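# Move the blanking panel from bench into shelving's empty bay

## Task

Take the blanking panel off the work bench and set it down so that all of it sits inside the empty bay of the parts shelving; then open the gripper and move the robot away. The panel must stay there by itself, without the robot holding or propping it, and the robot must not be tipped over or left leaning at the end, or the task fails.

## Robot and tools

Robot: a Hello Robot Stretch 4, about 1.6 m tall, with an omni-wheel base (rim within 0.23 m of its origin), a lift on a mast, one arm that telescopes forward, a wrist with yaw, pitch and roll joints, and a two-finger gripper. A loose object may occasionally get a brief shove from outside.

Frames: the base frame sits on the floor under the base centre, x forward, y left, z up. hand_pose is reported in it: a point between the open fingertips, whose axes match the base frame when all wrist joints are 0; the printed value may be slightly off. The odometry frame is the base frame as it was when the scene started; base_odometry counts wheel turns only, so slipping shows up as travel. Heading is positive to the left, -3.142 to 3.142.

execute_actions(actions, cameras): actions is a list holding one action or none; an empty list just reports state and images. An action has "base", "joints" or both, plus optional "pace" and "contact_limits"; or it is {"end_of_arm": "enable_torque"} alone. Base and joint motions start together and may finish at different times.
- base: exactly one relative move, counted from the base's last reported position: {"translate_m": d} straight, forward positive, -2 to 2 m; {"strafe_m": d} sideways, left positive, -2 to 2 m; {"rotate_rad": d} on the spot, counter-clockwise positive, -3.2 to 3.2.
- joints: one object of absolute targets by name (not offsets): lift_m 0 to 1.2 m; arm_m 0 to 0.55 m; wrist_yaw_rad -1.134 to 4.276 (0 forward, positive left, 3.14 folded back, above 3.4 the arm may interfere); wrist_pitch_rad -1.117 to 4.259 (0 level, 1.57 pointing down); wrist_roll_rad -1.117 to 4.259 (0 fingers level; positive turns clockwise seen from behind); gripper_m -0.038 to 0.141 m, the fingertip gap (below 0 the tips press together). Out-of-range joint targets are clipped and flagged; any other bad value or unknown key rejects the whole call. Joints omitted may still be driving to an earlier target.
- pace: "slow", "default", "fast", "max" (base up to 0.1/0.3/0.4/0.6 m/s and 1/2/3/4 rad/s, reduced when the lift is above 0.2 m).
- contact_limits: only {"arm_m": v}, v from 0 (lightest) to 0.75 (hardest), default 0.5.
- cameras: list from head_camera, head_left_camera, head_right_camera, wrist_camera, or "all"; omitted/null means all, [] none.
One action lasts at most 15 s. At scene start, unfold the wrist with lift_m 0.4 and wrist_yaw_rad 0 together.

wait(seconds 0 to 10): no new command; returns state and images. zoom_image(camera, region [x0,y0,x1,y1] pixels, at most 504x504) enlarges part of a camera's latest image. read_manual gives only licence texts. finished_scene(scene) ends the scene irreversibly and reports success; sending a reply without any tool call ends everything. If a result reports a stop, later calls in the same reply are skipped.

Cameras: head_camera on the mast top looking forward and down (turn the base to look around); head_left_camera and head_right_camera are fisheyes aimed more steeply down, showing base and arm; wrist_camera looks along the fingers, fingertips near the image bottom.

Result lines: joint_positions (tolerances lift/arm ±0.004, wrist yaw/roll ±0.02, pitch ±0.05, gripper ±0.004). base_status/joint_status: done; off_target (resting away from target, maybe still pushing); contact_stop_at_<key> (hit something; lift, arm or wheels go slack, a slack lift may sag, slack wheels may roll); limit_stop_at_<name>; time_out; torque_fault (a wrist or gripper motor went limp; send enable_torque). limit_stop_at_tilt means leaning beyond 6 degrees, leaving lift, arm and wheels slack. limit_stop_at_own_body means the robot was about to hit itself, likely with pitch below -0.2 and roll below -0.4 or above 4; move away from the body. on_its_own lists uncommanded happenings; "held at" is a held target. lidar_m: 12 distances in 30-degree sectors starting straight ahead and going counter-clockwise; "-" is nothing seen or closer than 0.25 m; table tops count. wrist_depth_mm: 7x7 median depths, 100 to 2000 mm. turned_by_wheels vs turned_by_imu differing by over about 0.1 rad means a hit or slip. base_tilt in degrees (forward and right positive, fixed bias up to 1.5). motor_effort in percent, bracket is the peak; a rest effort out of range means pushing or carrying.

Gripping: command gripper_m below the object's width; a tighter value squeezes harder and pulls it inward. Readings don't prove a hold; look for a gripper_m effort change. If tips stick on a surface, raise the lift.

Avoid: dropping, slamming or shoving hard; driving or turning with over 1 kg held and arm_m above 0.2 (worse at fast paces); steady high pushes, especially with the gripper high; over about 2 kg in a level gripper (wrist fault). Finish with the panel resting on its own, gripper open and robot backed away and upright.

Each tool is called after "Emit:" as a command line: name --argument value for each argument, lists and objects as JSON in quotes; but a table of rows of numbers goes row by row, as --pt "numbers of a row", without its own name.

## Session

Emit:
execute_actions --actions '[]'

Scene clock: 0.00 s.
base_odometry: x=+0.000 y=+0.000 heading=+0.000 (m, m, rad; odometry frame)
turned_by_wheels: +0.000 (rad since the last result)
turned_by_imu: +0.000 (rad since the last result)
base_tilt: forward=-0.2 right=+0.2 (deg)
lidar_m: 1.81 0.87 0.84 0.91 1.88 1.84 2.25 1.70 1.61 1.53 1.80 2.10
base_status: not commanded
joint_positions: lift_m=+0.157 arm_m=-0.001 wrist_yaw_rad=+3.074 wrist_pitch_rad=+0.016 wrist_roll_rad=-0.011 gripper_m=+0.057
joint_status: not commanded
motor_effort: lift_m=+20 arm_m=-1 wrist_yaw_rad=+1 wrist_pitch_rad=-7 wrist_roll_rad=-2 gripper_m=-5 wheel_0=+0 wheel_1=+1 wheel_2=+0 (%)
hand_pose: x=-0.1125 y=+0.1067 z=+0.3305 quat_wxyz=(+0.034, -0.008, -0.005, +0.999) (m; base frame)
wrist_depth_mm: - 135 - - - - - / - 136 - - - - - / - 133 215 - - - 1983 / 126 138 - - - - - / 1499 1808 - - - - 1808 / 1078 1098 196 1138 976 1118 1098 / 723 741 809 109 778 759 788
pictures: head_camera, head_left_camera, head_right_camera, wrist_camera
Images, in order (width x height): head_camera 420x560, head_left_camera 420x672, head_right_camera 420x672, wrist_camera 616x392.

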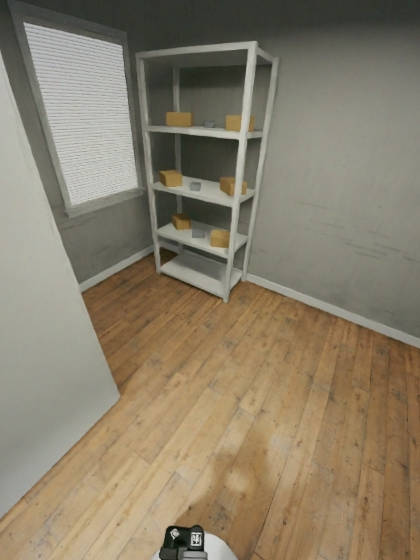

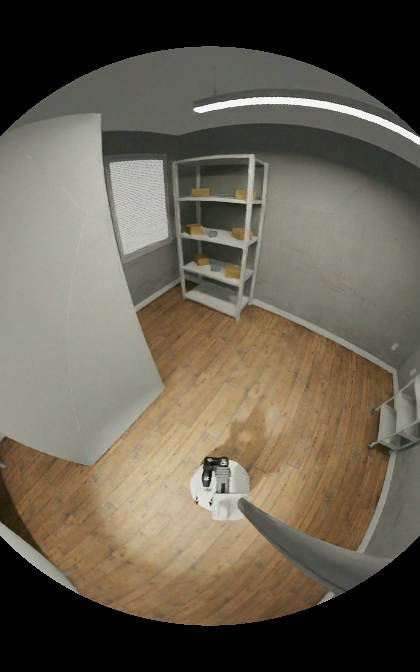

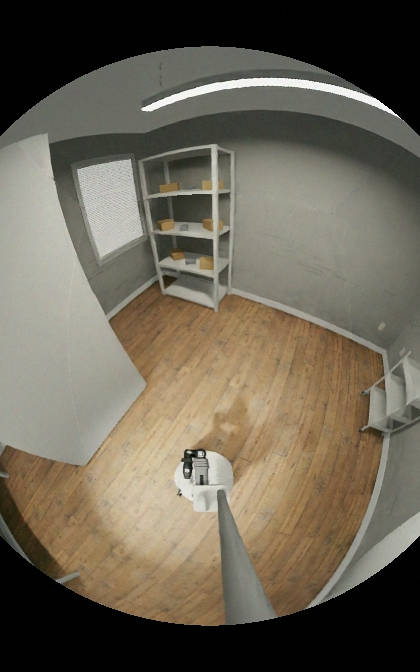

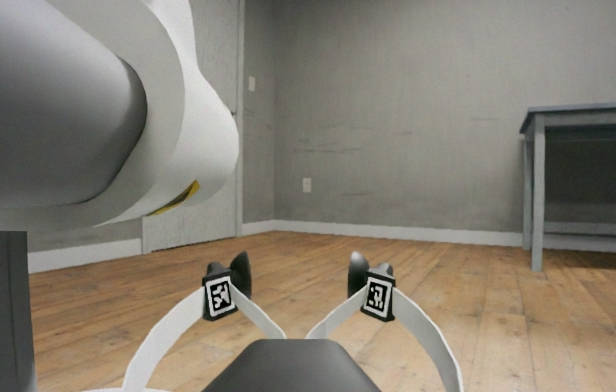

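In this scene the empty bay is the bottom one, and the bench is behind and to the right. Turning round.

Emit:
execute_actions --actions '[{"base":{"rotate_rad":3.0},"joints":{"lift_m":0.9,"wrist_yaw_rad":0,"gripper_m":0.12}}]' --cameras '["head_camera","wrist_camera"]'

Scene clock: 6.00 s.
base_odometry: x=+0.000 y=+0.000 heading=+2.999 (m, m, rad; odometry frame)
turned_by_wheels: +2.999 (rad since the last result)
turned_by_imu: +2.998 (rad since the last result)
base_tilt: forward=-0.2 right=+0.2 (deg)
lidar_m: 2.58 1.78 1.62 1.55 1.60 2.11 1.82 0.92 0.84 0.88 1.97 1.82
base_status: done
joint_positions: lift_m=+0.900 arm_m=-0.001 wrist_yaw_rad=+0.000 wrist_pitch_rad=+0.016 wrist_roll_rad=-0.011 gripper_m=+0.120
joint_status: all done
motor_effort: lift_m=+23(24) arm_m=-2(1) wrist_yaw_rad=-1(8) wrist_pitch_rad=-7(6) wrist_roll_rad=-1(1) gripper_m=-2(0) wheel_0=-3(9) wheel_1=-2(4) wheel_2=-2(10) (%)
hand_pose: x=+0.4579 y=-0.0873 z=+1.0735 quat_wxyz=(+1.000, -0.005, +0.008, +0.000) (m; base frame)
wrist_depth_mm: 1464 1756 - - - - 1863 / 1499 1808 - - - - 1863 / 1499 1808 - - - - 1921 / 1499 1808 - - - - 1983 / 1499 1863 - - - - 1921 / 1499 1708 - - - - 1863 / 1499 1756 - 109 - - 1921
pictures: head_camera, wrist_camera
Images, in order (width x height): head_camera 420x560, wrist_camera 616x392.

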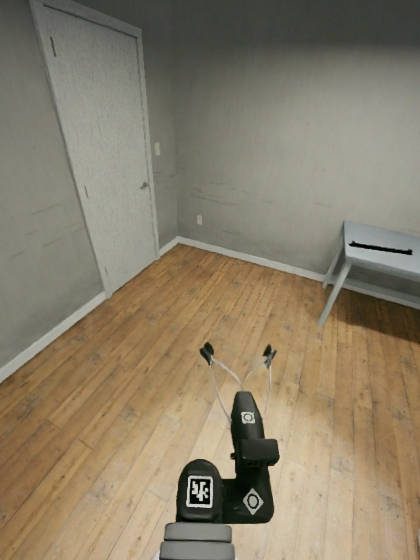

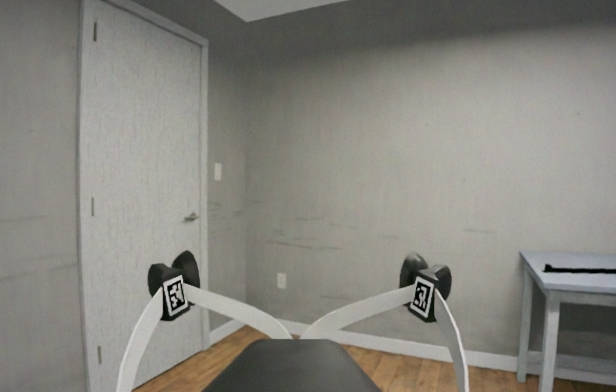

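Emit:
execute_actions --actions '[{"base":{"rotate_rad":-0.4}}]' --cameras '["head_camera"]'

Scene clock: 10.13 s.
base_odometry: x=+0.000 y=+0.000 heading=+2.600 (m, m, rad; odometry frame)
turned_by_wheels: -0.399 (rad since the last result)
turned_by_imu: -0.397 (rad since the last result)
base_tilt: forward=-0.2 right=+0.2 (deg)
lidar_m: 1.82 2.25 1.70 1.63 1.54 1.82 2.12 1.83 0.90 0.83 0.89 1.88
base_status: done
joint_positions: lift_m=+0.900 arm_m=-0.001 wrist_yaw_rad=+0.000 wrist_pitch_rad=+0.016 wrist_roll_rad=-0.011 gripper_m=+0.120
joint_status: not commanded
motor_effort: lift_m=+23(23) arm_m=-2(2) wrist_yaw_rad=+0(1) wrist_pitch_rad=-6(7) wrist_roll_rad=-2(2) gripper_m=-1(1) wheel_0=+5(2) wheel_1=+3(10) wheel_2=+3(6) (%)
hand_pose: x=+0.4579 y=-0.0874 z=+1.0735 quat_wxyz=(+1.000, -0.005, +0.008, +0.000) (m; base frame)
wrist_depth_mm: - - - - - - - / - - - - - - - / - - - - - - - / - - - - - - - / - - - - 1921 - 1808 / - - - - 1576 - - / - - - 109 - - -
pictures: head_camera
Images, in order (width x height): head_camera 420x560.

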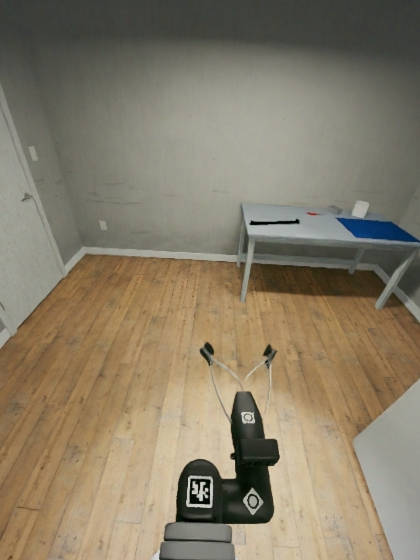

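Now square to the bench, with the panel lying sideways near the front edge. Approaching.

Emit:
execute_actions --actions '[{"base":{"translate_m":1.1}}]' --cameras '[]'

Emit:
execute_actions --actions '[{"base":{"strafe_m":-0.45},"joints":{"wrist_pitch_rad":0.6,"lift_m":1.0}}]' --cameras '["head_camera","wrist_camera"]'

Scene clock: 17.67 s.
base_odometry: x=-0.943 y=+0.566 heading=+2.601 (m, m, rad; odometry frame)
turned_by_wheels: +0.000 (rad since the last result)
turned_by_imu: +0.001 (rad since the last result)
base_tilt: forward=-0.2 right=+0.1 (deg)
lidar_m: 1.30 1.57 1.62 1.60 1.70 2.31 3.26 1.24 0.99 1.97 0.99 0.76
base_status: done
joint_positions: lift_m=+0.900 arm_m=-0.001 wrist_yaw_rad=+0.000 wrist_pitch_rad=+0.016 wrist_roll_rad=-0.011 gripper_m=+0.120
joint_status: not commanded
motor_effort: lift_m=+22(23) arm_m=-1(1) wrist_yaw_rad=+0(0) wrist_pitch_rad=-7(7) wrist_roll_rad=-3(0) gripper_m=-2(1) wheel_0=+3(4) wheel_1=+3(8) wheel_2=-2(11) (%)
hand_pose: x=+0.4579 y=-0.0874 z=+1.0736 quat_wxyz=(+1.000, -0.005, +0.008, +0.000) (m; base frame)
wrist_depth_mm: 1281 1281 1308 1308 1205 1229 1281 / 1281 1308 1281 1255 1255 1255 1229 / 1308 1308 1308 1255 1255 1255 1229 / 1281 1308 1281 1308 1255 1281 1229 / 1308 1336 1336 1308 1308 1229 1229 / 1366 1308 1281 1281 891 1025 1025 / 1308 1308 1336 109 1160 683 715
pictures: none
No camera images: the call's "cameras" was empty. Leave "cameras" out to get every camera's image.

Scene clock: 20.50 s.
base_odometry: x=-0.711 y=+0.952 heading=+2.601 (m, m, rad; odometry frame)
turned_by_wheels: +0.000 (rad since the last result)
turned_by_imu: -0.002 (rad since the last result)
base_tilt: forward=-0.2 right=+0.3 (deg)
lidar_m: 0.69 1.57 2.14 2.04 2.19 2.59 3.27 0.64 0.67 1.63 0.99 0.72
base_status: done
joint_positions: lift_m=+1.000 arm_m=-0.001 wrist_yaw_rad=+0.000 wrist_pitch_rad=+0.602 wrist_roll_rad=-0.011 gripper_m=+0.120
joint_status: all done
motor_effort: lift_m=+22(23) arm_m=-2(1) wrist_yaw_rad=+0(0) wrist_pitch_rad=-4(5) wrist_roll_rad=-1(1) gripper_m=+0(2) wheel_0=+2(11) wheel_1=-1(15) wheel_2=+0(1) (%)
hand_pose: x=+0.4073 y=-0.0874 z=+1.0148 quat_wxyz=(+0.955, -0.005, +0.296, +0.002) (m; base frame)
wrist_depth_mm: 1182 1160 1160 1160 1118 1118 1118 / 1255 1281 1255 1182 1229 1205 1205 / 1397 1430 1366 946 960 946 960 / 1576 1576 759 741 741 741 741 / 1618 1708 634 647 627 654 647 / 1366 1336 778 1430 1308 1366 1336 / 1205 1205 1229 109 1229 1205 1229
pictures: head_camera, wrist_camera
Images, in order (width x height): head_camera 420x560, wrist_camera 616x392.

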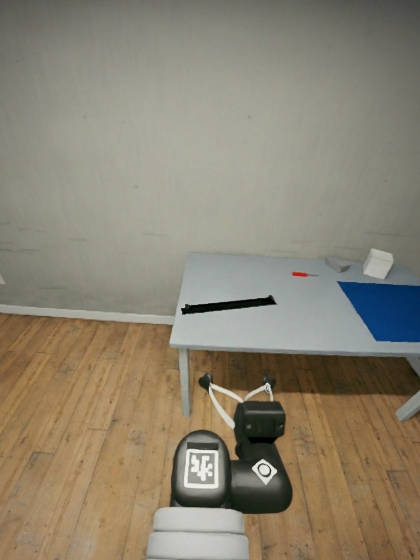

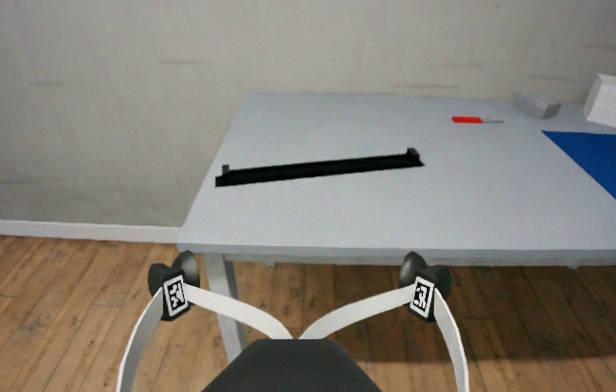

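Emit:
execute_actions --actions '[{"base":{"translate_m":0.2},"joints":{"wrist_pitch_rad":1.57,"wrist_roll_rad":1.57,"arm_m":0.53}}]' --cameras '["wrist_camera"]'

Scene clock: 26.07 s.
base_odometry: x=-0.883 y=+1.055 heading=+2.601 (m, m, rad; odometry frame)
turned_by_wheels: +0.000 (rad since the last result)
turned_by_imu: +0.002 (rad since the last result)
base_tilt: forward=-0.2 right=+0.2 (deg)
lidar_m: 0.49 1.36 1.90 2.02 2.16 2.74 1.69 0.81 0.97 1.63 0.69 0.52
base_status: done
joint_positions: lift_m=+1.000 arm_m=+0.529 wrist_yaw_rad=+0.000 wrist_pitch_rad=+1.570 wrist_roll_rad=+1.570 gripper_m=+0.120
joint_status: all done
motor_effort: lift_m=+22(22) arm_m=+5(6) wrist_yaw_rad=+0(1) wrist_pitch_rad=+1(3) wrist_roll_rad=+1(6) gripper_m=+0(2) wheel_0=+3(11) wheel_1=+4(4) wheel_2=-1(11) (%)
hand_pose: x=+0.7003 y=-0.0874 z=+0.8896 quat_wxyz=(+0.501, +0.500, +0.500, -0.499) (m; base frame)
wrist_depth_mm: 345 343 343 343 345 343 1060 / 345 345 343 347 347 347 1078 / 347 345 345 347 347 349 1078 / 349 349 345 349 347 347 904 / 351 347 349 349 349 351 891 / 351 351 349 349 351 353 904 / 353 351 353 109 351 353 1138
pictures: wrist_camera
Images, in order (width x height): wrist_camera 616x392.

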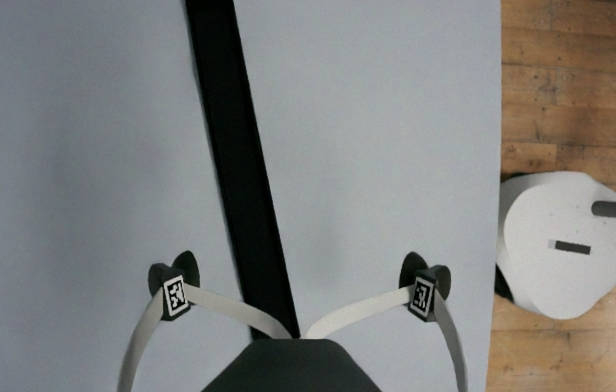

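The panel is between the fingers. Lowering to contact.

Emit:
execute_actions --actions '[{"joints":{"lift_m":0.87}}]' --cameras '["wrist_camera"]'

Scene clock: 29.37 s.
base_odometry: x=-0.883 y=+1.055 heading=+2.601 (m, m, rad; odometry frame)
turned_by_wheels: +0.000 (rad since the last result)
turned_by_imu: +0.002 (rad since the last result)
base_tilt: forward=-0.2 right=+0.0 (deg)
lidar_m: 0.48 1.35 1.87 2.03 2.15 2.76 1.66 0.80 0.96 1.62 0.73 0.52
base_status: not commanded
joint_positions: lift_m=+0.886 arm_m=+0.529 wrist_yaw_rad=+0.000 wrist_pitch_rad=+1.573 wrist_roll_rad=+1.570 gripper_m=+0.120
joint_status: lift_m contact_stop (moved -0.114 of -0.130)
on_its_own: lift_m is slack since a contact_stop (your +0.870 is given up)
motor_effort: lift_m=+14(20) arm_m=+4(5) wrist_yaw_rad=+0(1) wrist_pitch_rad=-8(11) wrist_roll_rad=-1(0) gripper_m=-2(3) wheel_0=+3(3) wheel_1=+4(4) wheel_2=-1(1) (%)
hand_pose: x=+0.6995 y=-0.0874 z=+0.7758 quat_wxyz=(+0.500, +0.499, +0.501, -0.500) (m; base frame)
wrist_depth_mm: 236 236 235 236 236 235 236 / 238 237 235 236 238 236 237 / 240 239 236 238 239 238 237 / 241 240 238 239 240 238 239 / 241 242 238 241 240 239 239 / 242 242 237 241 241 241 242 / 243 243 242 109 242 243 241
pictures: wrist_camera
Images, in order (width x height): wrist_camera 616x392.

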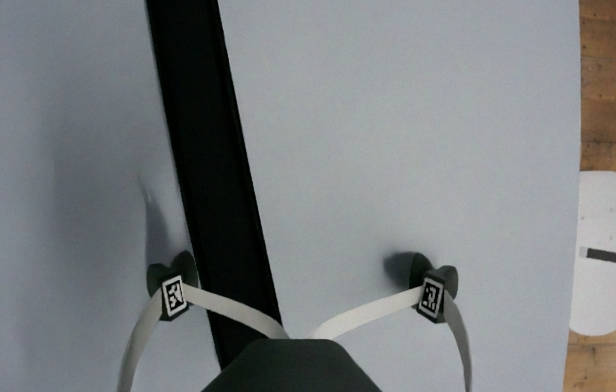

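Both tips are on the table with the panel between them. Closing slowly.

Emit:
execute_actions --actions '[{"joints":{"lift_m":0.886,"gripper_m":0.0},"pace":"slow"}]' --cameras '["wrist_camera"]'

Scene clock: 39.33 s.
base_odometry: x=-0.883 y=+1.055 heading=+2.601 (m, m, rad; odometry frame)
turned_by_wheels: +0.000 (rad since the last result)
turned_by_imu: +0.003 (rad since the last result)
base_tilt: forward=+0.0 right=+0.3 (deg)
lidar_m: 0.49 1.35 1.89 2.04 2.17 2.74 1.68 0.80 0.98 1.65 0.70 0.51
base_status: not commanded
joint_positions: lift_m=+0.886 arm_m=+0.529 wrist_yaw_rad=+0.000 wrist_pitch_rad=+1.571 wrist_roll_rad=+1.570 gripper_m=+0.000
joint_status: all done
motor_effort: lift_m=+17(19) arm_m=+4(4) wrist_yaw_rad=+2(4) wrist_pitch_rad=-2(20) wrist_roll_rad=+1(1) gripper_m=-19(23) wheel_0=+3(3) wheel_1=+4(4) wheel_2=-1(1) (%)
hand_pose: x=+0.7002 y=-0.0874 z=+0.7760 quat_wxyz=(+0.500, +0.500, +0.500, -0.500) (m; base frame)
wrist_depth_mm: 232 231 232 229 232 232 231 / 234 233 234 229 234 233 233 / 234 235 235 229 234 235 236 / 235 235 236 229 235 236 236 / 236 236 236 231 236 236 236 / 237 237 189 231 183 238 236 / 238 239 237 109 238 238 238
pictures: wrist_camera
Images, in order (width x height): wrist_camera 616x392.

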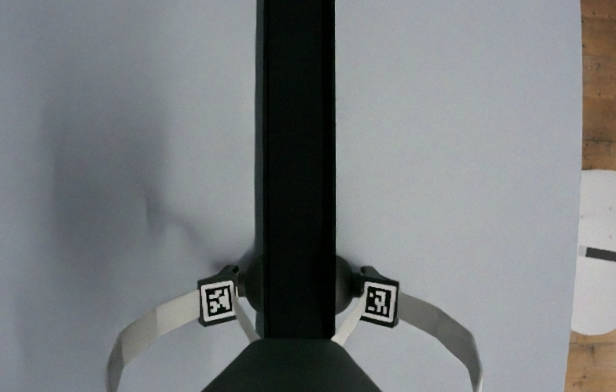

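The grip is firm, with gripper effort at −19. Lifting slowly.

Emit:
execute_actions --actions '[{"joints":{"lift_m":1.0,"arm_m":0.15},"pace":"slow"}]' --cameras '["wrist_camera","head_camera"]'

Scene clock: 46.77 s.
base_odometry: x=-0.883 y=+1.055 heading=+2.601 (m, m, rad; odometry frame)
turned_by_wheels: +0.000 (rad since the last result)
turned_by_imu: +0.003 (rad since the last result)
base_tilt: forward=-0.1 right=+0.3 (deg)
lidar_m: 0.27 0.28 1.86 2.03 2.17 2.77 1.68 0.81 0.98 1.64 0.42 0.34
base_status: not commanded
joint_positions: lift_m=+1.000 arm_m=+0.151 wrist_yaw_rad=+0.000 wrist_pitch_rad=+1.570 wrist_roll_rad=+1.570 gripper_m=+0.000
joint_status: all done
motor_effort: lift_m=+23(24) arm_m=-6(5) wrist_yaw_rad=+1(2) wrist_pitch_rad=-1(1) wrist_roll_rad=+0(1) gripper_m=-20(21) wheel_0=+4(3) wheel_1=+4(4) wheel_2=-1(1) (%)
hand_pose: x=+0.3219 y=-0.0874 z=+0.8895 quat_wxyz=(+0.500, +0.500, +0.500, -0.500) (m; base frame)
wrist_depth_mm: 345 353 1060 229 1098 1098 1078 / 345 362 1078 229 1118 1118 1060 / 347 366 1118 229 1098 1078 1098 / 351 373 1118 231 891 891 1078 / 351 373 1098 231 891 917 1078 / 353 351 189 231 184 1098 1118 / 355 362 1118 109 1118 1118 1138
pictures: head_camera, wrist_camera
Images, in order (width x height): head_camera 420x560, wrist_camera 616x392.

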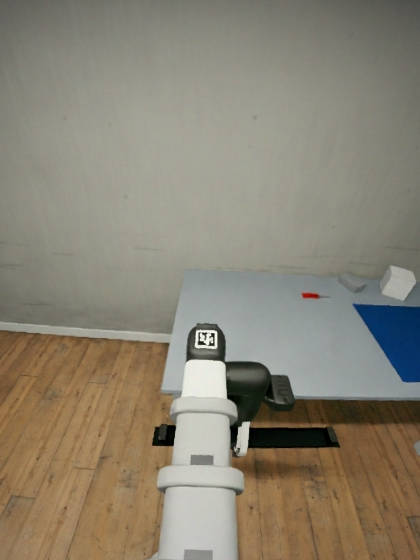

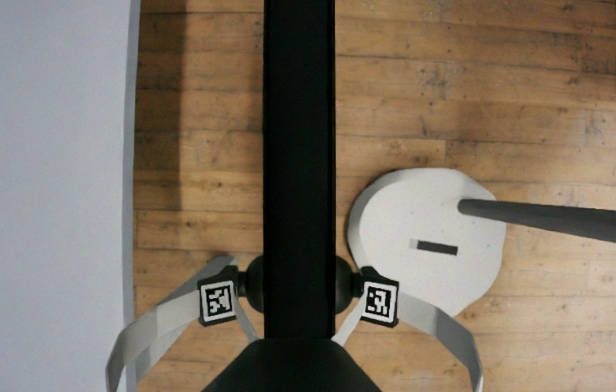

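The panel is held near its middle and lying level. Returning at slow pace and watching the grip effort.

Emit:
execute_actions --actions '[{"base":{"translate_m":-0.65},"pace":"slow"}]' --cameras '[]'

Emit:
execute_actions --actions '[{"base":{"translate_m":-0.65},"pace":"slow"}]' --cameras '[]'

Emit:
execute_actions --actions '[{"base":{"strafe_m":0.45},"pace":"slow"}]' --cameras '[]'

Emit:
execute_actions --actions '[{"base":{"rotate_rad":-2.6},"pace":"slow"}]' --cameras '["head_camera"]'

Scene clock: 58.67 s.
base_odometry: x=-0.325 y=+0.720 heading=+2.601 (m, m, rad; odometry frame)
turned_by_wheels: +0.000 (rad since the last result)
turned_by_imu: +0.006 (rad since the last result)
base_tilt: forward=-0.2 right=+0.2 (deg)
lidar_m: 0.26 0.31 2.12 2.07 2.16 2.44 2.31 0.61 0.45 0.40 0.41 0.31
base_status: done
joint_positions: lift_m=+1.000 arm_m=+0.151 wrist_yaw_rad=+0.000 wrist_pitch_rad=+1.570 wrist_roll_rad=+1.570 gripper_m=+0.000
joint_status: not commanded
motor_effort: lift_m=+24(23) arm_m=-5(5) wrist_yaw_rad=+1(1) wrist_pitch_rad=-1(1) wrist_roll_rad=+0(1) gripper_m=-20(21) wheel_0=-3(6) wheel_1=-3(5) wheel_2=+4(6) (%)
hand_pose: x=+0.3219 y=-0.0874 z=+0.8895 quat_wxyz=(+0.500, +0.500, +0.500, -0.500) (m; base frame)
wrist_depth_mm: 1098 1078 1078 229 1098 723 640 / 1098 1098 1098 229 1078 960 946 / 1098 1098 1098 230 1098 1098 1078 / 1098 1078 1078 231 904 904 1138 / 1078 1138 1098 231 904 904 1118 / 1138 1118 189 233 184 1118 1098 / 1118 1138 1118 109 1118 1118 1118
pictures: none
No camera images: the call's "cameras" was empty. Leave "cameras" out to get every camera's image.

Scene clock: 66.43 s.
base_odometry: x=+0.232 y=+0.386 heading=+2.601 (m, m, rad; odometry frame)
turned_by_wheels: +0.000 (rad since the last result)
turned_by_imu: +0.005 (rad since the last result)
base_tilt: forward=-0.2 right=+0.1 (deg)
lidar_m: 0.28 0.30 2.15 2.09 1.89 2.22 1.65 0.59 0.41 0.37 0.42 0.33
base_status: done
joint_positions: lift_m=+1.000 arm_m=+0.151 wrist_yaw_rad=+0.000 wrist_pitch_rad=+1.570 wrist_roll_rad=+1.570 gripper_m=+0.000
joint_status: not commanded
motor_effort: lift_m=+24(23) arm_m=-5(5) wrist_yaw_rad=+2(1) wrist_pitch_rad=-1(1) wrist_roll_rad=+1(1) gripper_m=-20(20) wheel_0=-3(7) wheel_1=-3(4) wheel_2=+4(6) (%)
hand_pose: x=+0.3219 y=-0.0874 z=+0.8895 quat_wxyz=(+0.500, +0.500, +0.500, -0.500) (m; base frame)
wrist_depth_mm: 1098 1098 691 229 654 627 615 / 1078 1118 1078 229 976 946 904 / 1098 1098 1098 230 1078 1118 1098 / 1098 1118 1118 231 891 891 1098 / 1118 1078 1098 230 891 904 1118 / 1118 1118 189 233 184 1098 1098 / 1098 1098 1118 109 1118 1118 1118
pictures: none
No camera images: the call's "cameras" was empty. Leave "cameras" out to get every camera's image.

Scene clock: 72.07 s.
base_odometry: x=+0.000 y=+0.000 heading=+2.601 (m, m, rad; odometry frame)
turned_by_wheels: +0.000 (rad since the last result)
turned_by_imu: +0.005 (rad since the last result)
base_tilt: forward=-0.2 right=+0.2 (deg)
lidar_m: 0.27 0.31 1.68 1.62 1.53 1.82 2.12 1.83 0.89 0.85 0.43 0.33
base_status: done
joint_positions: lift_m=+1.000 arm_m=+0.151 wrist_yaw_rad=+0.000 wrist_pitch_rad=+1.570 wrist_roll_rad=+1.570 gripper_m=+0.000
joint_status: not commanded
motor_effort: lift_m=+23(23) arm_m=-5(5) wrist_yaw_rad=+1(1) wrist_pitch_rad=-2(2) wrist_roll_rad=+0(0) gripper_m=-19(21) wheel_0=-4(6) wheel_1=+5(12) wheel_2=+0(4) (%)
hand_pose: x=+0.3219 y=-0.0874 z=+0.8895 quat_wxyz=(+0.500, +0.500, +0.500, -0.500) (m; base frame)
wrist_depth_mm: 1078 1078 1098 229 1078 1098 1098 / 1098 1098 1098 230 1078 1098 1098 / 1078 1098 1098 229 1078 1118 1078 / 1098 1098 1098 231 904 891 1098 / 1098 1118 1118 231 891 904 1078 / 1160 1098 187 232 184 1118 1118 / 1118 1118 1118 109 1118 1138 1098
pictures: none
No camera images: the call's "cameras" was empty. Leave "cameras" out to get every camera's image.

Scene clock: 75.93 s.
base_odometry: x=+0.000 y=+0.000 heading=+0.002 (m, m, rad; odometry frame)
turned_by_wheels: -2.599 (rad since the last result)
turned_by_imu: -2.594 (rad since the last result)
base_tilt: forward=-0.2 right=+0.3 (deg)
lidar_m: 0.28 0.31 0.84 0.89 1.86 1.83 2.27 1.70 1.63 1.51 0.43 0.32
base_status: done
joint_positions: lift_m=+1.000 arm_m=+0.151 wrist_yaw_rad=+0.000 wrist_pitch_rad=+1.570 wrist_roll_rad=+1.570 gripper_m=+0.000
joint_status: not commanded
motor_effort: lift_m=+22(23) arm_m=-5(5) wrist_yaw_rad=+1(2) wrist_pitch_rad=-1(0) wrist_roll_rad=+0(0) gripper_m=-21(21) wheel_0=+4(8) wheel_1=+3(9) wheel_2=+3(6) (%)
hand_pose: x=+0.3219 y=-0.0874 z=+0.8895 quat_wxyz=(+0.500, +0.500, +0.500, -0.500) (m; base frame)
wrist_depth_mm: 1098 1098 1098 229 1098 1098 1098 / 1078 1078 1098 229 1098 1078 1098 / 1078 1098 1118 230 1118 1118 1098 / 1098 1098 1098 231 904 891 1098 / 1118 1118 1118 231 891 878 1098 / 1118 1098 189 232 184 1098 1078 / 1118 1138 1138 109 1098 1118 1098
pictures: head_camera
Images, in order (width x height): head_camera 420x560.

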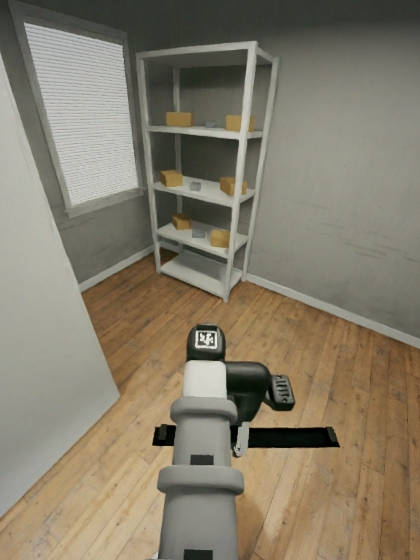

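Still held. Squaring up to the shelf, then approaching.

Emit:
execute_actions --actions '[{"base":{"rotate_rad":-0.54},"pace":"slow"}]' --cameras '[]'

Emit:
execute_actions --actions '[{"base":{"translate_m":0.5},"pace":"slow"}]' --cameras '[]'

Emit:
execute_actions --actions '[{"base":{"translate_m":0.5},"pace":"slow"}]' --cameras '["head_camera"]'

Scene clock: 83.70 s.
base_odometry: x=+0.000 y=+0.000 heading=-0.537 (m, m, rad; odometry frame)
turned_by_wheels: -0.539 (rad since the last result)
turned_by_imu: -0.536 (rad since the last result)
base_tilt: forward=-0.2 right=+0.2 (deg)
lidar_m: 0.30 0.33 0.90 0.84 0.87 1.90 1.85 2.26 1.68 1.62 0.42 0.33
base_status: done
joint_positions: lift_m=+1.000 arm_m=+0.151 wrist_yaw_rad=+0.000 wrist_pitch_rad=+1.570 wrist_roll_rad=+1.570 gripper_m=+0.000
joint_status: not commanded
motor_effort: lift_m=+23(22) arm_m=-5(5) wrist_yaw_rad=+1(1) wrist_pitch_rad=+0(1) wrist_roll_rad=+1(0) gripper_m=-20(20) wheel_0=+4(7) wheel_1=+4(6) wheel_2=+3(7) (%)
hand_pose: x=+0.3219 y=-0.0874 z=+0.8895 quat_wxyz=(+0.500, +0.500, +0.500, -0.500) (m; base frame)
wrist_depth_mm: 1098 1098 1078 229 1078 1078 1098 / 1098 1078 1078 230 1098 1098 1098 / 1098 1098 1078 231 1098 1098 1078 / 1098 1078 1078 230 866 878 1118 / 1118 1098 1098 231 891 904 1118 / 1098 1160 188 231 183 1138 1118 / 1138 1098 1118 109 1098 1138 1098
pictures: none
No camera images: the call's "cameras" was empty. Leave "cameras" out to get every camera's image.

Scene clock: 89.97 s.
base_odometry: x=+0.429 y=-0.256 heading=-0.537 (m, m, rad; odometry frame)
turned_by_wheels: +0.000 (rad since the last result)
turned_by_imu: +0.002 (rad since the last result)
base_tilt: forward=-0.1 right=+0.2 (deg)
lidar_m: 0.28 0.31 1.65 0.85 0.89 1.23 3.03 2.30 1.69 1.46 0.44 0.32
base_status: done
joint_positions: lift_m=+1.000 arm_m=+0.151 wrist_yaw_rad=+0.000 wrist_pitch_rad=+1.570 wrist_roll_rad=+1.570 gripper_m=+0.000
joint_status: not commanded
motor_effort: lift_m=+23(23) arm_m=-5(5) wrist_yaw_rad=+1(1) wrist_pitch_rad=-1(0) wrist_roll_rad=+2(2) gripper_m=-18(18) wheel_0=+5(4) wheel_1=+5(10) wheel_2=-4(8) (%)
hand_pose: x=+0.3219 y=-0.0874 z=+0.8895 quat_wxyz=(+0.500, +0.500, +0.500, -0.500) (m; base frame)
wrist_depth_mm: 1118 1098 1078 229 1098 1098 1078 / 1118 1098 1098 230 1098 1098 1078 / 1118 1138 1098 230 1098 1098 1078 / 1118 1098 1098 230 904 904 1118 / 1118 1098 1118 232 891 891 1098 / 1118 1118 188 233 183 1098 1118 / 1138 1098 1138 109 1118 1118 1138
pictures: none
No camera images: the call's "cameras" was empty. Leave "cameras" out to get every camera's image.

Scene clock: 96.23 s.
base_odometry: x=+0.859 y=-0.511 heading=-0.537 (m, m, rad; odometry frame)
turned_by_wheels: +0.000 (rad since the last result)
turned_by_imu: +0.002 (rad since the last result)
base_tilt: forward=-0.1 right=+0.2 (deg)
lidar_m: 0.27 0.29 0.99 2.02 1.03 1.27 3.57 2.34 1.71 1.24 0.44 0.33
base_status: done
joint_positions: lift_m=+1.000 arm_m=+0.151 wrist_yaw_rad=+0.000 wrist_pitch_rad=+1.570 wrist_roll_rad=+1.570 gripper_m=+0.000
joint_status: not commanded
motor_effort: lift_m=+23(23) arm_m=-5(5) wrist_yaw_rad=+1(1) wrist_pitch_rad=-1(1) wrist_roll_rad=+1(1) gripper_m=-21(20) wheel_0=+4(9) wheel_1=+3(7) wheel_2=-3(9) (%)
hand_pose: x=+0.3219 y=-0.0874 z=+0.8895 quat_wxyz=(+0.500, +0.500, +0.500, -0.500) (m; base frame)
wrist_depth_mm: 1025 1078 1098 229 1098 1078 1078 / 1060 1098 1098 229 1098 1098 1098 / 1078 1118 1098 229 1078 1098 1118 / 1060 1118 1138 231 891 878 1098 / 1098 1118 1098 232 891 878 1098 / 1060 1098 188 232 183 1138 1098 / 1042 1118 1138 109 1138 1138 1160
pictures: head_camera
Images, in order (width x height): head_camera 420x560.

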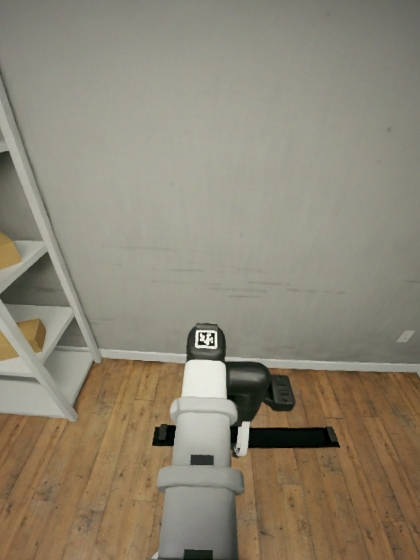

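I'm roughly level with the shelf's front. Backing off a little and sliding left.

Emit:
execute_actions --actions '[{"base":{"translate_m":-0.3},"pace":"slow"}]' --cameras '[]'

Emit:
execute_actions --actions '[{"base":{"strafe_m":0.6},"pace":"slow"}]' --cameras '["head_camera"]'

Scene clock: 106.80 s.
base_odometry: x=+0.601 y=-0.358 heading=-0.537 (m, m, rad; odometry frame)
turned_by_wheels: +0.000 (rad since the last result)
turned_by_imu: +0.003 (rad since the last result)
base_tilt: forward=+0.0 right=+0.2 (deg)
lidar_m: 0.28 0.29 1.37 1.00 0.90 1.25 3.24 2.32 1.68 1.26 0.45 0.35
base_status: done
joint_positions: lift_m=+1.000 arm_m=+0.151 wrist_yaw_rad=+0.000 wrist_pitch_rad=+1.570 wrist_roll_rad=+1.570 gripper_m=+0.000
joint_status: not commanded
motor_effort: lift_m=+23(22) arm_m=-5(5) wrist_yaw_rad=+1(1) wrist_pitch_rad=-1(1) wrist_roll_rad=+0(1) gripper_m=-19(21) wheel_0=-4(10) wheel_1=-3(8) wheel_2=+3(8) (%)
hand_pose: x=+0.3219 y=-0.0874 z=+0.8895 quat_wxyz=(+0.500, +0.500, +0.500, -0.500) (m; base frame)
wrist_depth_mm: 1078 1098 1078 229 1118 1078 1060 / 1078 1098 1078 230 1098 1078 1078 / 1098 1078 1098 230 1138 1118 1098 / 1098 1098 1098 231 917 904 1098 / 1118 1098 1118 230 891 904 1098 / 1118 1118 189 232 183 1098 1098 / 1138 1138 1098 109 1138 1138 1118
pictures: none
No camera images: the call's "cameras" was empty. Leave "cameras" out to get every camera's image.

Scene clock: 113.93 s.
base_odometry: x=+0.908 y=+0.158 heading=-0.537 (m, m, rad; odometry frame)
turned_by_wheels: +0.000 (rad since the last result)
turned_by_imu: +0.006 (rad since the last result)
base_tilt: forward=-0.1 right=+0.3 (deg)
lidar_m: 0.27 0.29 1.37 0.93 0.36 0.37 1.11 3.09 2.32 1.84 0.44 0.33
base_status: done
joint_positions: lift_m=+1.000 arm_m=+0.151 wrist_yaw_rad=+0.000 wrist_pitch_rad=+1.570 wrist_roll_rad=+1.570 gripper_m=+0.000
joint_status: not commanded
motor_effort: lift_m=+23(23) arm_m=-5(5) wrist_yaw_rad=+1(1) wrist_pitch_rad=-1(0) wrist_roll_rad=+1(0) gripper_m=-20(19) wheel_0=-4(13) wheel_1=+2(9) wheel_2=+0(1) (%)
hand_pose: x=+0.3219 y=-0.0874 z=+0.8895 quat_wxyz=(+0.500, +0.500, +0.500, -0.500) (m; base frame)
wrist_depth_mm: 1098 1098 1118 229 1078 1078 1078 / 1098 1078 1098 229 1078 1078 1098 / 1098 1118 1098 230 1098 1118 1098 / 1098 1118 1118 231 904 891 1060 / 1098 1098 1098 232 904 904 1098 / 1025 1118 188 231 184 1118 1118 / 1042 1118 1118 109 1118 991 866
pictures: head_camera
Images, in order (width x height): head_camera 420x560.

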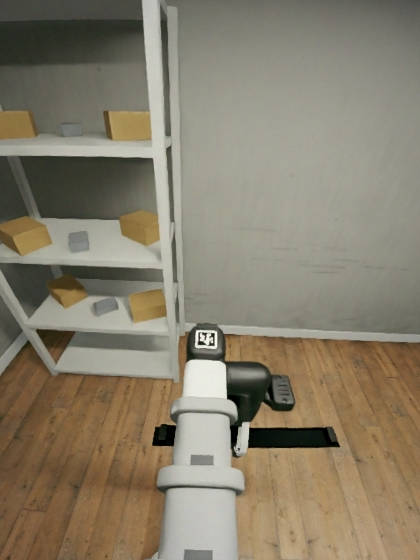

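The cabinet is close at rear left, so I'm moving forward first and then left.

Emit:
execute_actions --actions '[{"base":{"translate_m":0.3},"pace":"slow"}]' --cameras '[]'

Emit:
execute_actions --actions '[{"base":{"strafe_m":0.5},"pace":"slow"}]' --cameras '["head_camera"]'

Scene clock: 121.93 s.
base_odometry: x=+1.166 y=+0.004 heading=-0.537 (m, m, rad; odometry frame)
turned_by_wheels: +0.000 (rad since the last result)
turned_by_imu: +0.003 (rad since the last result)
base_tilt: forward=+0.0 right=+0.2 (deg)
lidar_m: 0.28 0.28 0.92 1.41 0.78 0.61 1.10 3.16 2.32 1.84 0.42 0.33
base_status: done
joint_positions: lift_m=+1.000 arm_m=+0.151 wrist_yaw_rad=+0.000 wrist_pitch_rad=+1.570 wrist_roll_rad=+1.570 gripper_m=+0.000
joint_status: not commanded
motor_effort: lift_m=+23(23) arm_m=-5(5) wrist_yaw_rad=+1(1) wrist_pitch_rad=-1(1) wrist_roll_rad=-2(1) gripper_m=-19(19) wheel_0=+3(7) wheel_1=+4(5) wheel_2=-3(8) (%)
hand_pose: x=+0.3219 y=-0.0874 z=+0.8895 quat_wxyz=(+0.500, +0.500, +0.500, -0.500) (m; base frame)
wrist_depth_mm: 1025 1098 1078 229 1118 1078 1078 / 1042 1078 1118 229 1098 1078 1078 / 1060 1098 1098 230 1098 1118 1098 / 1060 1118 1098 230 891 891 1118 / 1078 1098 1098 231 904 891 1118 / 1060 1042 187 232 183 1138 1118 / 1025 1042 1118 109 1118 1098 1118
pictures: none
No camera images: the call's "cameras" was empty. Leave "cameras" out to get every camera's image.

Scene clock: 128.07 s.
base_odometry: x=+1.421 y=+0.434 heading=-0.537 (m, m, rad; odometry frame)
turned_by_wheels: +0.000 (rad since the last result)
turned_by_imu: +0.005 (rad since the last result)
base_tilt: forward=+0.0 right=+0.3 (deg)
lidar_m: 0.28 0.29 0.97 0.91 0.76 0.56 0.51 0.53 2.83 2.33 0.43 0.29
base_status: done
joint_positions: lift_m=+1.000 arm_m=+0.151 wrist_yaw_rad=+0.000 wrist_pitch_rad=+1.570 wrist_roll_rad=+1.570 gripper_m=+0.000
joint_status: not commanded
motor_effort: lift_m=+22(22) arm_m=-5(5) wrist_yaw_rad=+1(1) wrist_pitch_rad=-1(1) wrist_roll_rad=+1(1) gripper_m=-18(21) wheel_0=-3(9) wheel_1=+2(9) wheel_2=+1(2) (%)
hand_pose: x=+0.3219 y=-0.0874 z=+0.8895 quat_wxyz=(+0.500, +0.500, +0.500, -0.500) (m; base frame)
wrist_depth_mm: 1060 1098 1078 229 1078 1060 1098 / 517 1078 1098 229 1078 1118 1098 / 574 1025 1098 230 1098 1078 1098 / 554 1025 1098 229 891 891 1098 / 580 1008 1098 231 904 891 1098 / 574 585 188 232 183 1118 1118 / 585 820 1118 109 1118 1118 1098
pictures: head_camera
Images, in order (width x height): head_camera 420x560.

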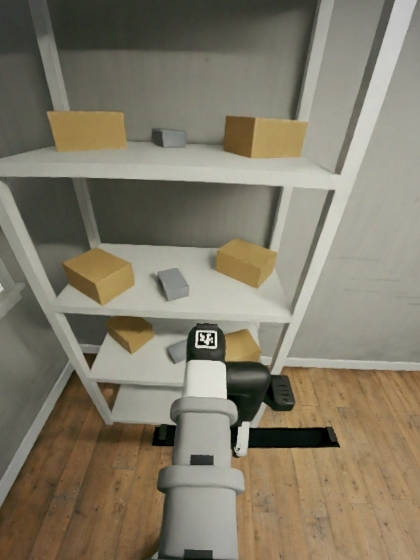

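Sliding left to centre the panel on the bay. Then I'll lower the hand so the whole wrist fits under the next shelf board.

Emit:
execute_actions --actions '[{"base":{"strafe_m":0.3},"joints":{"lift_m":0.2,"wrist_pitch_rad":0.6},"pace":"slow"}]' --cameras '["head_camera","wrist_camera"]'

Scene clock: 141.43 s.
base_odometry: x=+1.575 y=+0.692 heading=-0.537 (m, m, rad; odometry frame)
turned_by_wheels: +0.000 (rad since the last result)
turned_by_imu: +0.006 (rad since the last result)
base_tilt: forward=-0.3 right=+0.3 (deg)
lidar_m: 0.52 0.66 0.64 0.63 0.69 0.56 0.51 0.54 3.17 2.65 1.62 0.54
base_status: done
joint_positions: lift_m=+0.200 arm_m=+0.151 wrist_yaw_rad=+0.000 wrist_pitch_rad=+0.603 wrist_roll_rad=+1.570 gripper_m=+0.000
joint_status: all done
motor_effort: lift_m=+17(21) arm_m=-5(5) wrist_yaw_rad=+0(1) wrist_pitch_rad=-10(12) wrist_roll_rad=+2(2) gripper_m=-22(21) wheel_0=-4(10) wheel_1=+3(8) wheel_2=+1(3) (%)
hand_pose: x=+0.5593 y=-0.0874 z=+0.2147 quat_wxyz=(+0.675, +0.675, +0.210, -0.210) (m; base frame)
wrist_depth_mm: 615 691 707 229 399 336 289 / 627 699 707 228 402 338 290 / 634 707 699 230 402 342 293 / 634 715 707 231 404 342 294 / 634 723 715 231 404 342 293 / 647 699 187 232 184 332 293 / 647 691 732 109 421 320 293
pictures: head_camera, wrist_camera
Images, in order (width x height): head_camera 420x560, wrist_camera 616x392.

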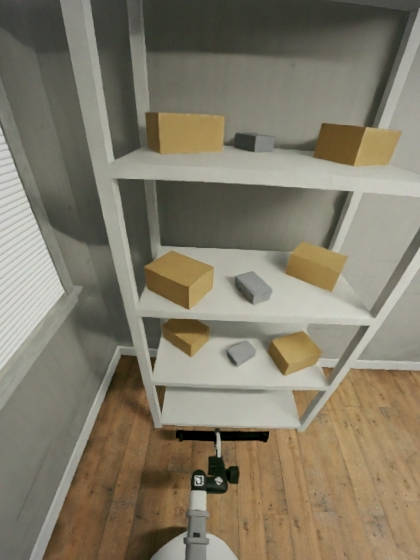

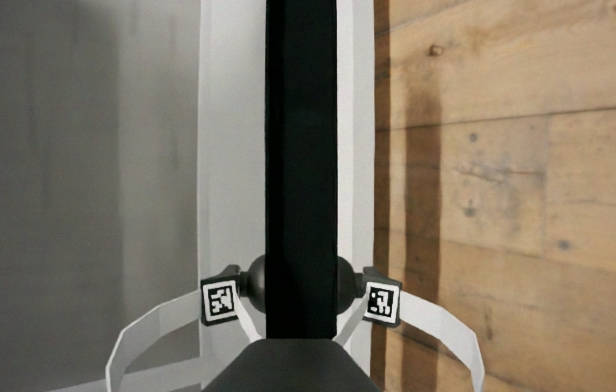

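The panel is centred between the posts and still gripped. Extending into the bay.

Emit:
execute_actions --actions '[{"joints":{"arm_m":0.45},"contact_limits":{"arm_m":0.3},"pace":"slow"}]' --cameras '["head_camera","wrist_camera"]'

Scene clock: 147.60 s.
base_odometry: x=+1.575 y=+0.692 heading=-0.537 (m, m, rad; odometry frame)
turned_by_wheels: +0.000 (rad since the last result)
turned_by_imu: +0.003 (rad since the last result)
base_tilt: forward=-0.1 right=+0.2 (deg)
lidar_m: 0.62 0.67 0.64 0.62 0.70 0.55 0.51 0.55 3.14 2.64 1.62 0.66
base_status: not commanded
joint_positions: lift_m=+0.200 arm_m=+0.449 wrist_yaw_rad=+0.000 wrist_pitch_rad=+0.603 wrist_roll_rad=+1.570 gripper_m=+0.000
joint_status: all done
motor_effort: lift_m=+18(18) arm_m=+5(4) wrist_yaw_rad=+1(0) wrist_pitch_rad=-9(9) wrist_roll_rad=+1(1) gripper_m=-20(21) wheel_0=-4(4) wheel_1=+3(3) wheel_2=+1(0) (%)
contact_limits: arm_m 0.3
hand_pose: x=+0.8576 y=-0.0874 z=+0.2148 quat_wxyz=(+0.675, +0.675, +0.210, -0.210) (m; base frame)
wrist_depth_mm: 384 427 492 230 330 259 224 / 387 439 500 229 336 263 223 / 392 439 504 230 336 263 226 / 397 442 512 231 338 265 227 / 399 449 508 230 342 265 227 / 399 436 187 232 185 256 228 / 402 433 512 109 334 248 227
pictures: head_camera, wrist_camera
Images, in order (width x height): head_camera 420x560, wrist_camera 616x392.

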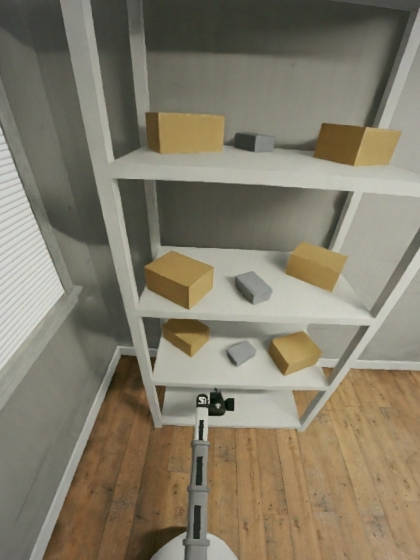

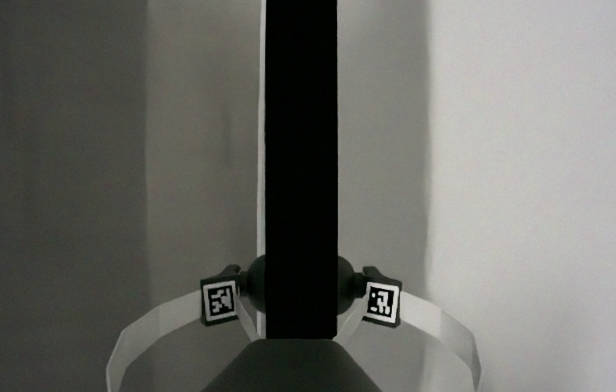

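The panel is inside the bay and still held. Lowering a little toward the shelf, then releasing.

Emit:
execute_actions --actions '[{"joints":{"lift_m":0.13},"pace":"slow"}]' --cameras '["wrist_camera"]'

Scene clock: 150.50 s.
base_odometry: x=+1.575 y=+0.692 heading=-0.537 (m, m, rad; odometry frame)
turned_by_wheels: +0.000 (rad since the last result)
turned_by_imu: +0.001 (rad since the last result)
base_tilt: forward=-0.2 right=+0.2 (deg)
lidar_m: 0.64 0.66 0.64 0.60 0.68 0.54 0.51 0.52 3.18 2.62 1.59 0.67
base_status: not commanded
joint_positions: lift_m=+0.130 arm_m=+0.449 wrist_yaw_rad=+0.000 wrist_pitch_rad=+0.603 wrist_roll_rad=+1.570 gripper_m=+0.000
joint_status: all done
motor_effort: lift_m=+17(18) arm_m=+5(5) wrist_yaw_rad=+0(1) wrist_pitch_rad=-10(10) wrist_roll_rad=+0(1) gripper_m=-21(21) wheel_0=-4(4) wheel_1=+3(3) wheel_2=+0(0) (%)
hand_pose: x=+0.8576 y=-0.0874 z=+0.1448 quat_wxyz=(+0.675, +0.675, +0.210, -0.210) (m; base frame)
wrist_depth_mm: 382 424 477 229 241 189 - / 387 436 480 229 243 192 167 / 389 439 484 230 246 192 168 / 397 442 488 231 246 193 169 / 399 452 496 231 246 194 169 / 397 433 187 231 184 187 168 / 402 439 504 109 248 181 -
pictures: wrist_camera
Images, in order (width x height): wrist_camera 616x392.

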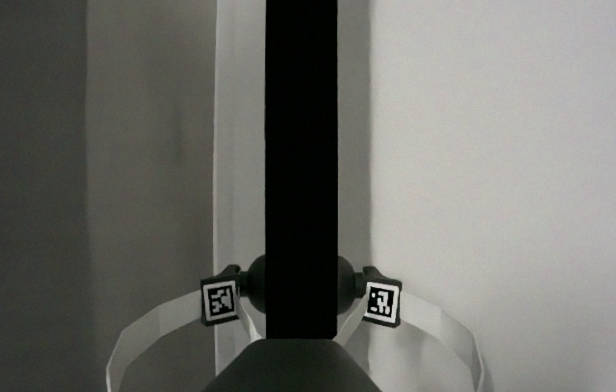

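The shelf surface is now close beneath the panel. Releasing and withdrawing.

Emit:
execute_actions --actions '[{"joints":{"gripper_m":0.1},"pace":"slow"}]' --cameras '["wrist_camera"]'

Emit:
execute_actions --actions '[{"joints":{"lift_m":0.2,"arm_m":0.0},"pace":"slow"}]' --cameras '["head_camera","wrist_camera"]'

Scene clock: 157.90 s.
base_odometry: x=+1.575 y=+0.692 heading=-0.537 (m, m, rad; odometry frame)
turned_by_wheels: +0.000 (rad since the last result)
turned_by_imu: +0.003 (rad since the last result)
base_tilt: forward=-0.2 right=+0.2 (deg)
lidar_m: 0.63 0.67 0.67 0.62 0.71 0.54 0.51 0.53 3.17 2.64 1.60 0.67
base_status: not commanded
joint_positions: lift_m=+0.130 arm_m=+0.449 wrist_yaw_rad=+0.000 wrist_pitch_rad=+0.601 wrist_roll_rad=+1.570 gripper_m=+0.100
joint_status: all done
motor_effort: lift_m=+18(17) arm_m=+5(5) wrist_yaw_rad=+1(1) wrist_pitch_rad=-3(10) wrist_roll_rad=+0(0) gripper_m=-1(21) wheel_0=-4(4) wheel_1=+3(3) wheel_2=+0(0) (%)
hand_pose: x=+0.8580 y=-0.0874 z=+0.1454 quat_wxyz=(+0.676, +0.675, +0.209, -0.209) (m; base frame)
wrist_depth_mm: 382 430 473 330 242 191 - / 389 430 480 332 247 192 167 / 392 439 484 334 249 195 169 / 397 442 488 340 248 195 169 / 399 445 484 342 239 195 169 / 402 427 430 304 209 195 169 / 399 436 500 109 248 188 -
pictures: wrist_camera
Images, in order (width x height): wrist_camera 616x392.

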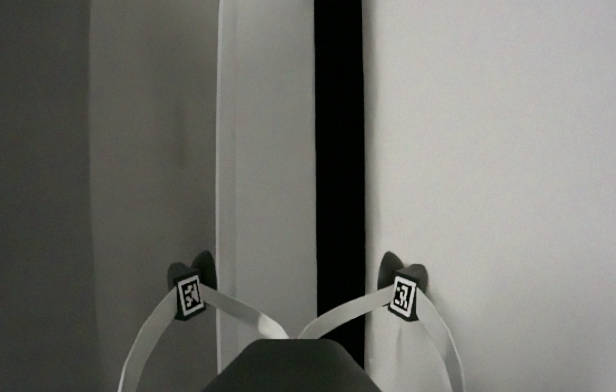

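Scene clock: 163.67 s.
base_odometry: x=+1.575 y=+0.692 heading=-0.537 (m, m, rad; odometry frame)
turned_by_wheels: +0.000 (rad since the last result)
turned_by_imu: +0.002 (rad since the last result)
base_tilt: forward=-0.1 right=+0.2 (deg)
lidar_m: 0.62 0.66 0.64 0.61 0.70 0.56 0.52 0.56 3.15 2.63 1.59 0.67
base_status: not commanded
joint_positions: lift_m=+0.200 arm_m=+0.001 wrist_yaw_rad=+0.000 wrist_pitch_rad=+0.602 wrist_roll_rad=+1.570 gripper_m=+0.100
joint_status: all done
motor_effort: lift_m=+23(24) arm_m=-6(5) wrist_yaw_rad=+1(0) wrist_pitch_rad=-5(5) wrist_roll_rad=-3(1) gripper_m=-2(2) wheel_0=-4(4) wheel_1=+3(3) wheel_2=+0(0) (%)
hand_pose: x=+0.4096 y=-0.0874 z=+0.2147 quat_wxyz=(+0.676, +0.675, +0.210, -0.209) (m; base frame)
wrist_depth_mm: 732 809 707 539 430 336 290 / 741 842 715 530 436 338 291 / 759 842 699 535 433 342 294 / 750 842 715 539 439 343 296 / 759 854 661 544 418 345 296 / 778 820 585 525 196 343 293 / 732 798 854 109 442 334 293
pictures: head_camera, wrist_camera
Images, in order (width x height): head_camera 420x560, wrist_camera 616x392.

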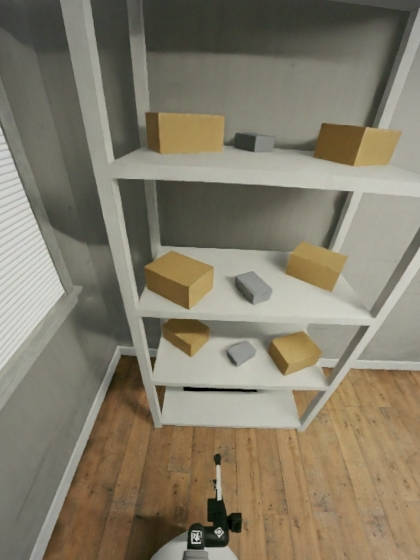

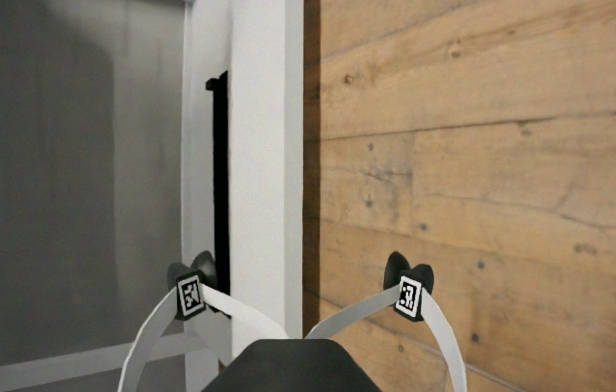

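The panel is between the posts and well back from the front. The wrist view puts it close to the back edge, so I'm checking that.

Emit:
zoom_image --camera "wrist_camera" --region '[120, 0, 340, 392]'

Region (120, 0, 340, 392) of wrist_camera's 616x392 image, scaled by 1.286; it fills the left 283 columns of this view, and the rest is white.

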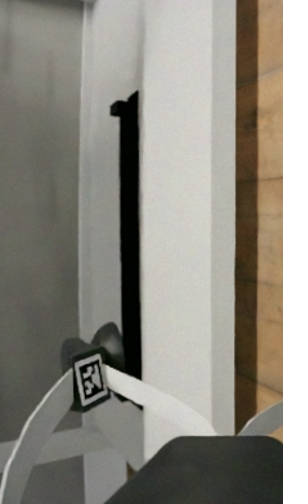

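I can't tell from that angle. Looking straight into the bay with the wrist camera level.

Emit:
execute_actions --actions '[{"joints":{"wrist_pitch_rad":0.1,"wrist_roll_rad":0.0,"lift_m":0.15,"gripper_m":0.0}}]' --cameras '["wrist_camera"]'

Scene clock: 171.13 s.
base_odometry: x=+1.575 y=+0.692 heading=-0.537 (m, m, rad; odometry frame)
turned_by_wheels: +0.000 (rad since the last result)
turned_by_imu: +0.002 (rad since the last result)
base_tilt: forward=-0.1 right=+0.2 (deg)
lidar_m: 0.60 0.65 0.63 0.61 0.70 0.53 0.51 0.56 3.15 2.64 1.60 0.67
base_status: not commanded
joint_positions: lift_m=+0.150 arm_m=+0.001 wrist_yaw_rad=+0.000 wrist_pitch_rad=+0.103 wrist_roll_rad=+0.001 gripper_m=+0.000
joint_status: all done
motor_effort: lift_m=+17(21) arm_m=-5(5) wrist_yaw_rad=+0(1) wrist_pitch_rad=-8(14) wrist_roll_rad=-3(5) gripper_m=-5(1) wheel_0=-4(4) wheel_1=+3(3) wheel_2=+0(0) (%)
hand_pose: x=+0.4587 y=-0.0874 z=+0.2988 quat_wxyz=(+0.999, +0.000, +0.051, +0.000) (m; base frame)
wrist_depth_mm: 410 407 410 415 410 404 402 / 436 603 621 634 627 609 591 / 433 917 917 931 891 891 878 / 436 946 946 917 917 891 904 / 459 960 931 931 946 917 904 / 459 854 186 192 647 676 676 / 484 488 500 109 480 504 504
pictures: wrist_camera
Images, in order (width x height): wrist_camera 616x392.

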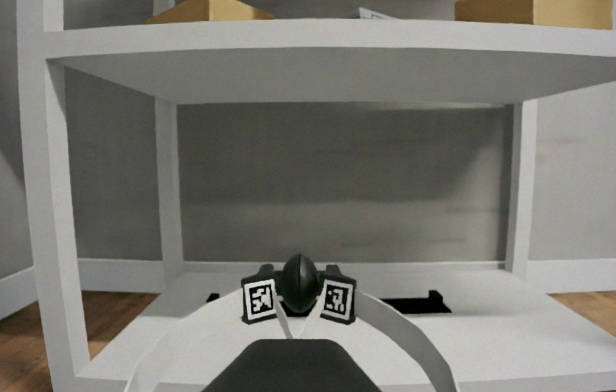

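This view settles it: the panel lies flat between the posts, with shelf surface visible behind it. It reads about 0.67 m away against 0.9 m for the wall. Moving clear and finishing.

Emit:
execute_actions --actions '[{"base":{"translate_m":-0.3},"joints":{"lift_m":0.4}}]' --cameras '["head_camera"]'

Scene clock: 176.43 s.
base_odometry: x=+1.317 y=+0.845 heading=-0.537 (m, m, rad; odometry frame)
turned_by_wheels: +0.000 (rad since the last result)
turned_by_imu: +0.002 (rad since the last result)
base_tilt: forward=+0.0 right=+0.2 (deg)
lidar_m: 0.93 0.89 0.69 0.64 0.33 0.25 0.25 0.25 0.33 2.64 2.04 0.96
base_status: done
joint_positions: lift_m=+0.400 arm_m=+0.001 wrist_yaw_rad=+0.000 wrist_pitch_rad=+0.103 wrist_roll_rad=+0.001 gripper_m=+0.000
joint_status: all done
motor_effort: lift_m=+22(23) arm_m=-5(5) wrist_yaw_rad=+1(0) wrist_pitch_rad=-7(8) wrist_roll_rad=+0(2) gripper_m=-4(5) wheel_0=-3(8) wheel_1=-2(8) wheel_2=+2(9) (%)
hand_pose: x=+0.4587 y=-0.0874 z=+0.5485 quat_wxyz=(+0.999, +0.000, +0.051, +0.000) (m; base frame)
wrist_depth_mm: 976 1182 991 976 960 991 707 / 976 1205 1182 1160 1138 1138 723 / 976 1255 1205 1160 1182 1160 1160 / 1008 1229 904 842 820 768 1160 / 991 1281 1229 1255 1229 1229 1205 / 976 1255 186 192 1182 1205 1160 / 960 1008 904 109 866 960 854
pictures: head_camera
Images, in order (width x height): head_camera 420x560.

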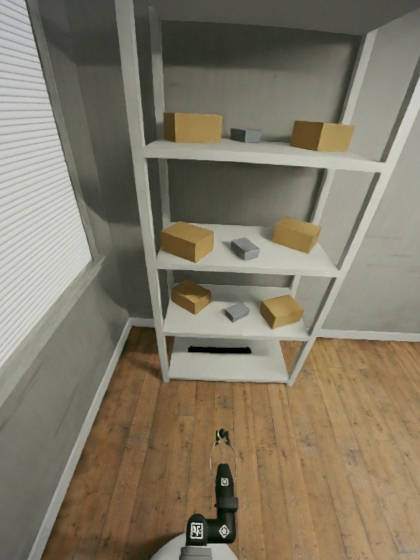

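Emit:
finished_scene --scene 2

The scene is finished: the task was done.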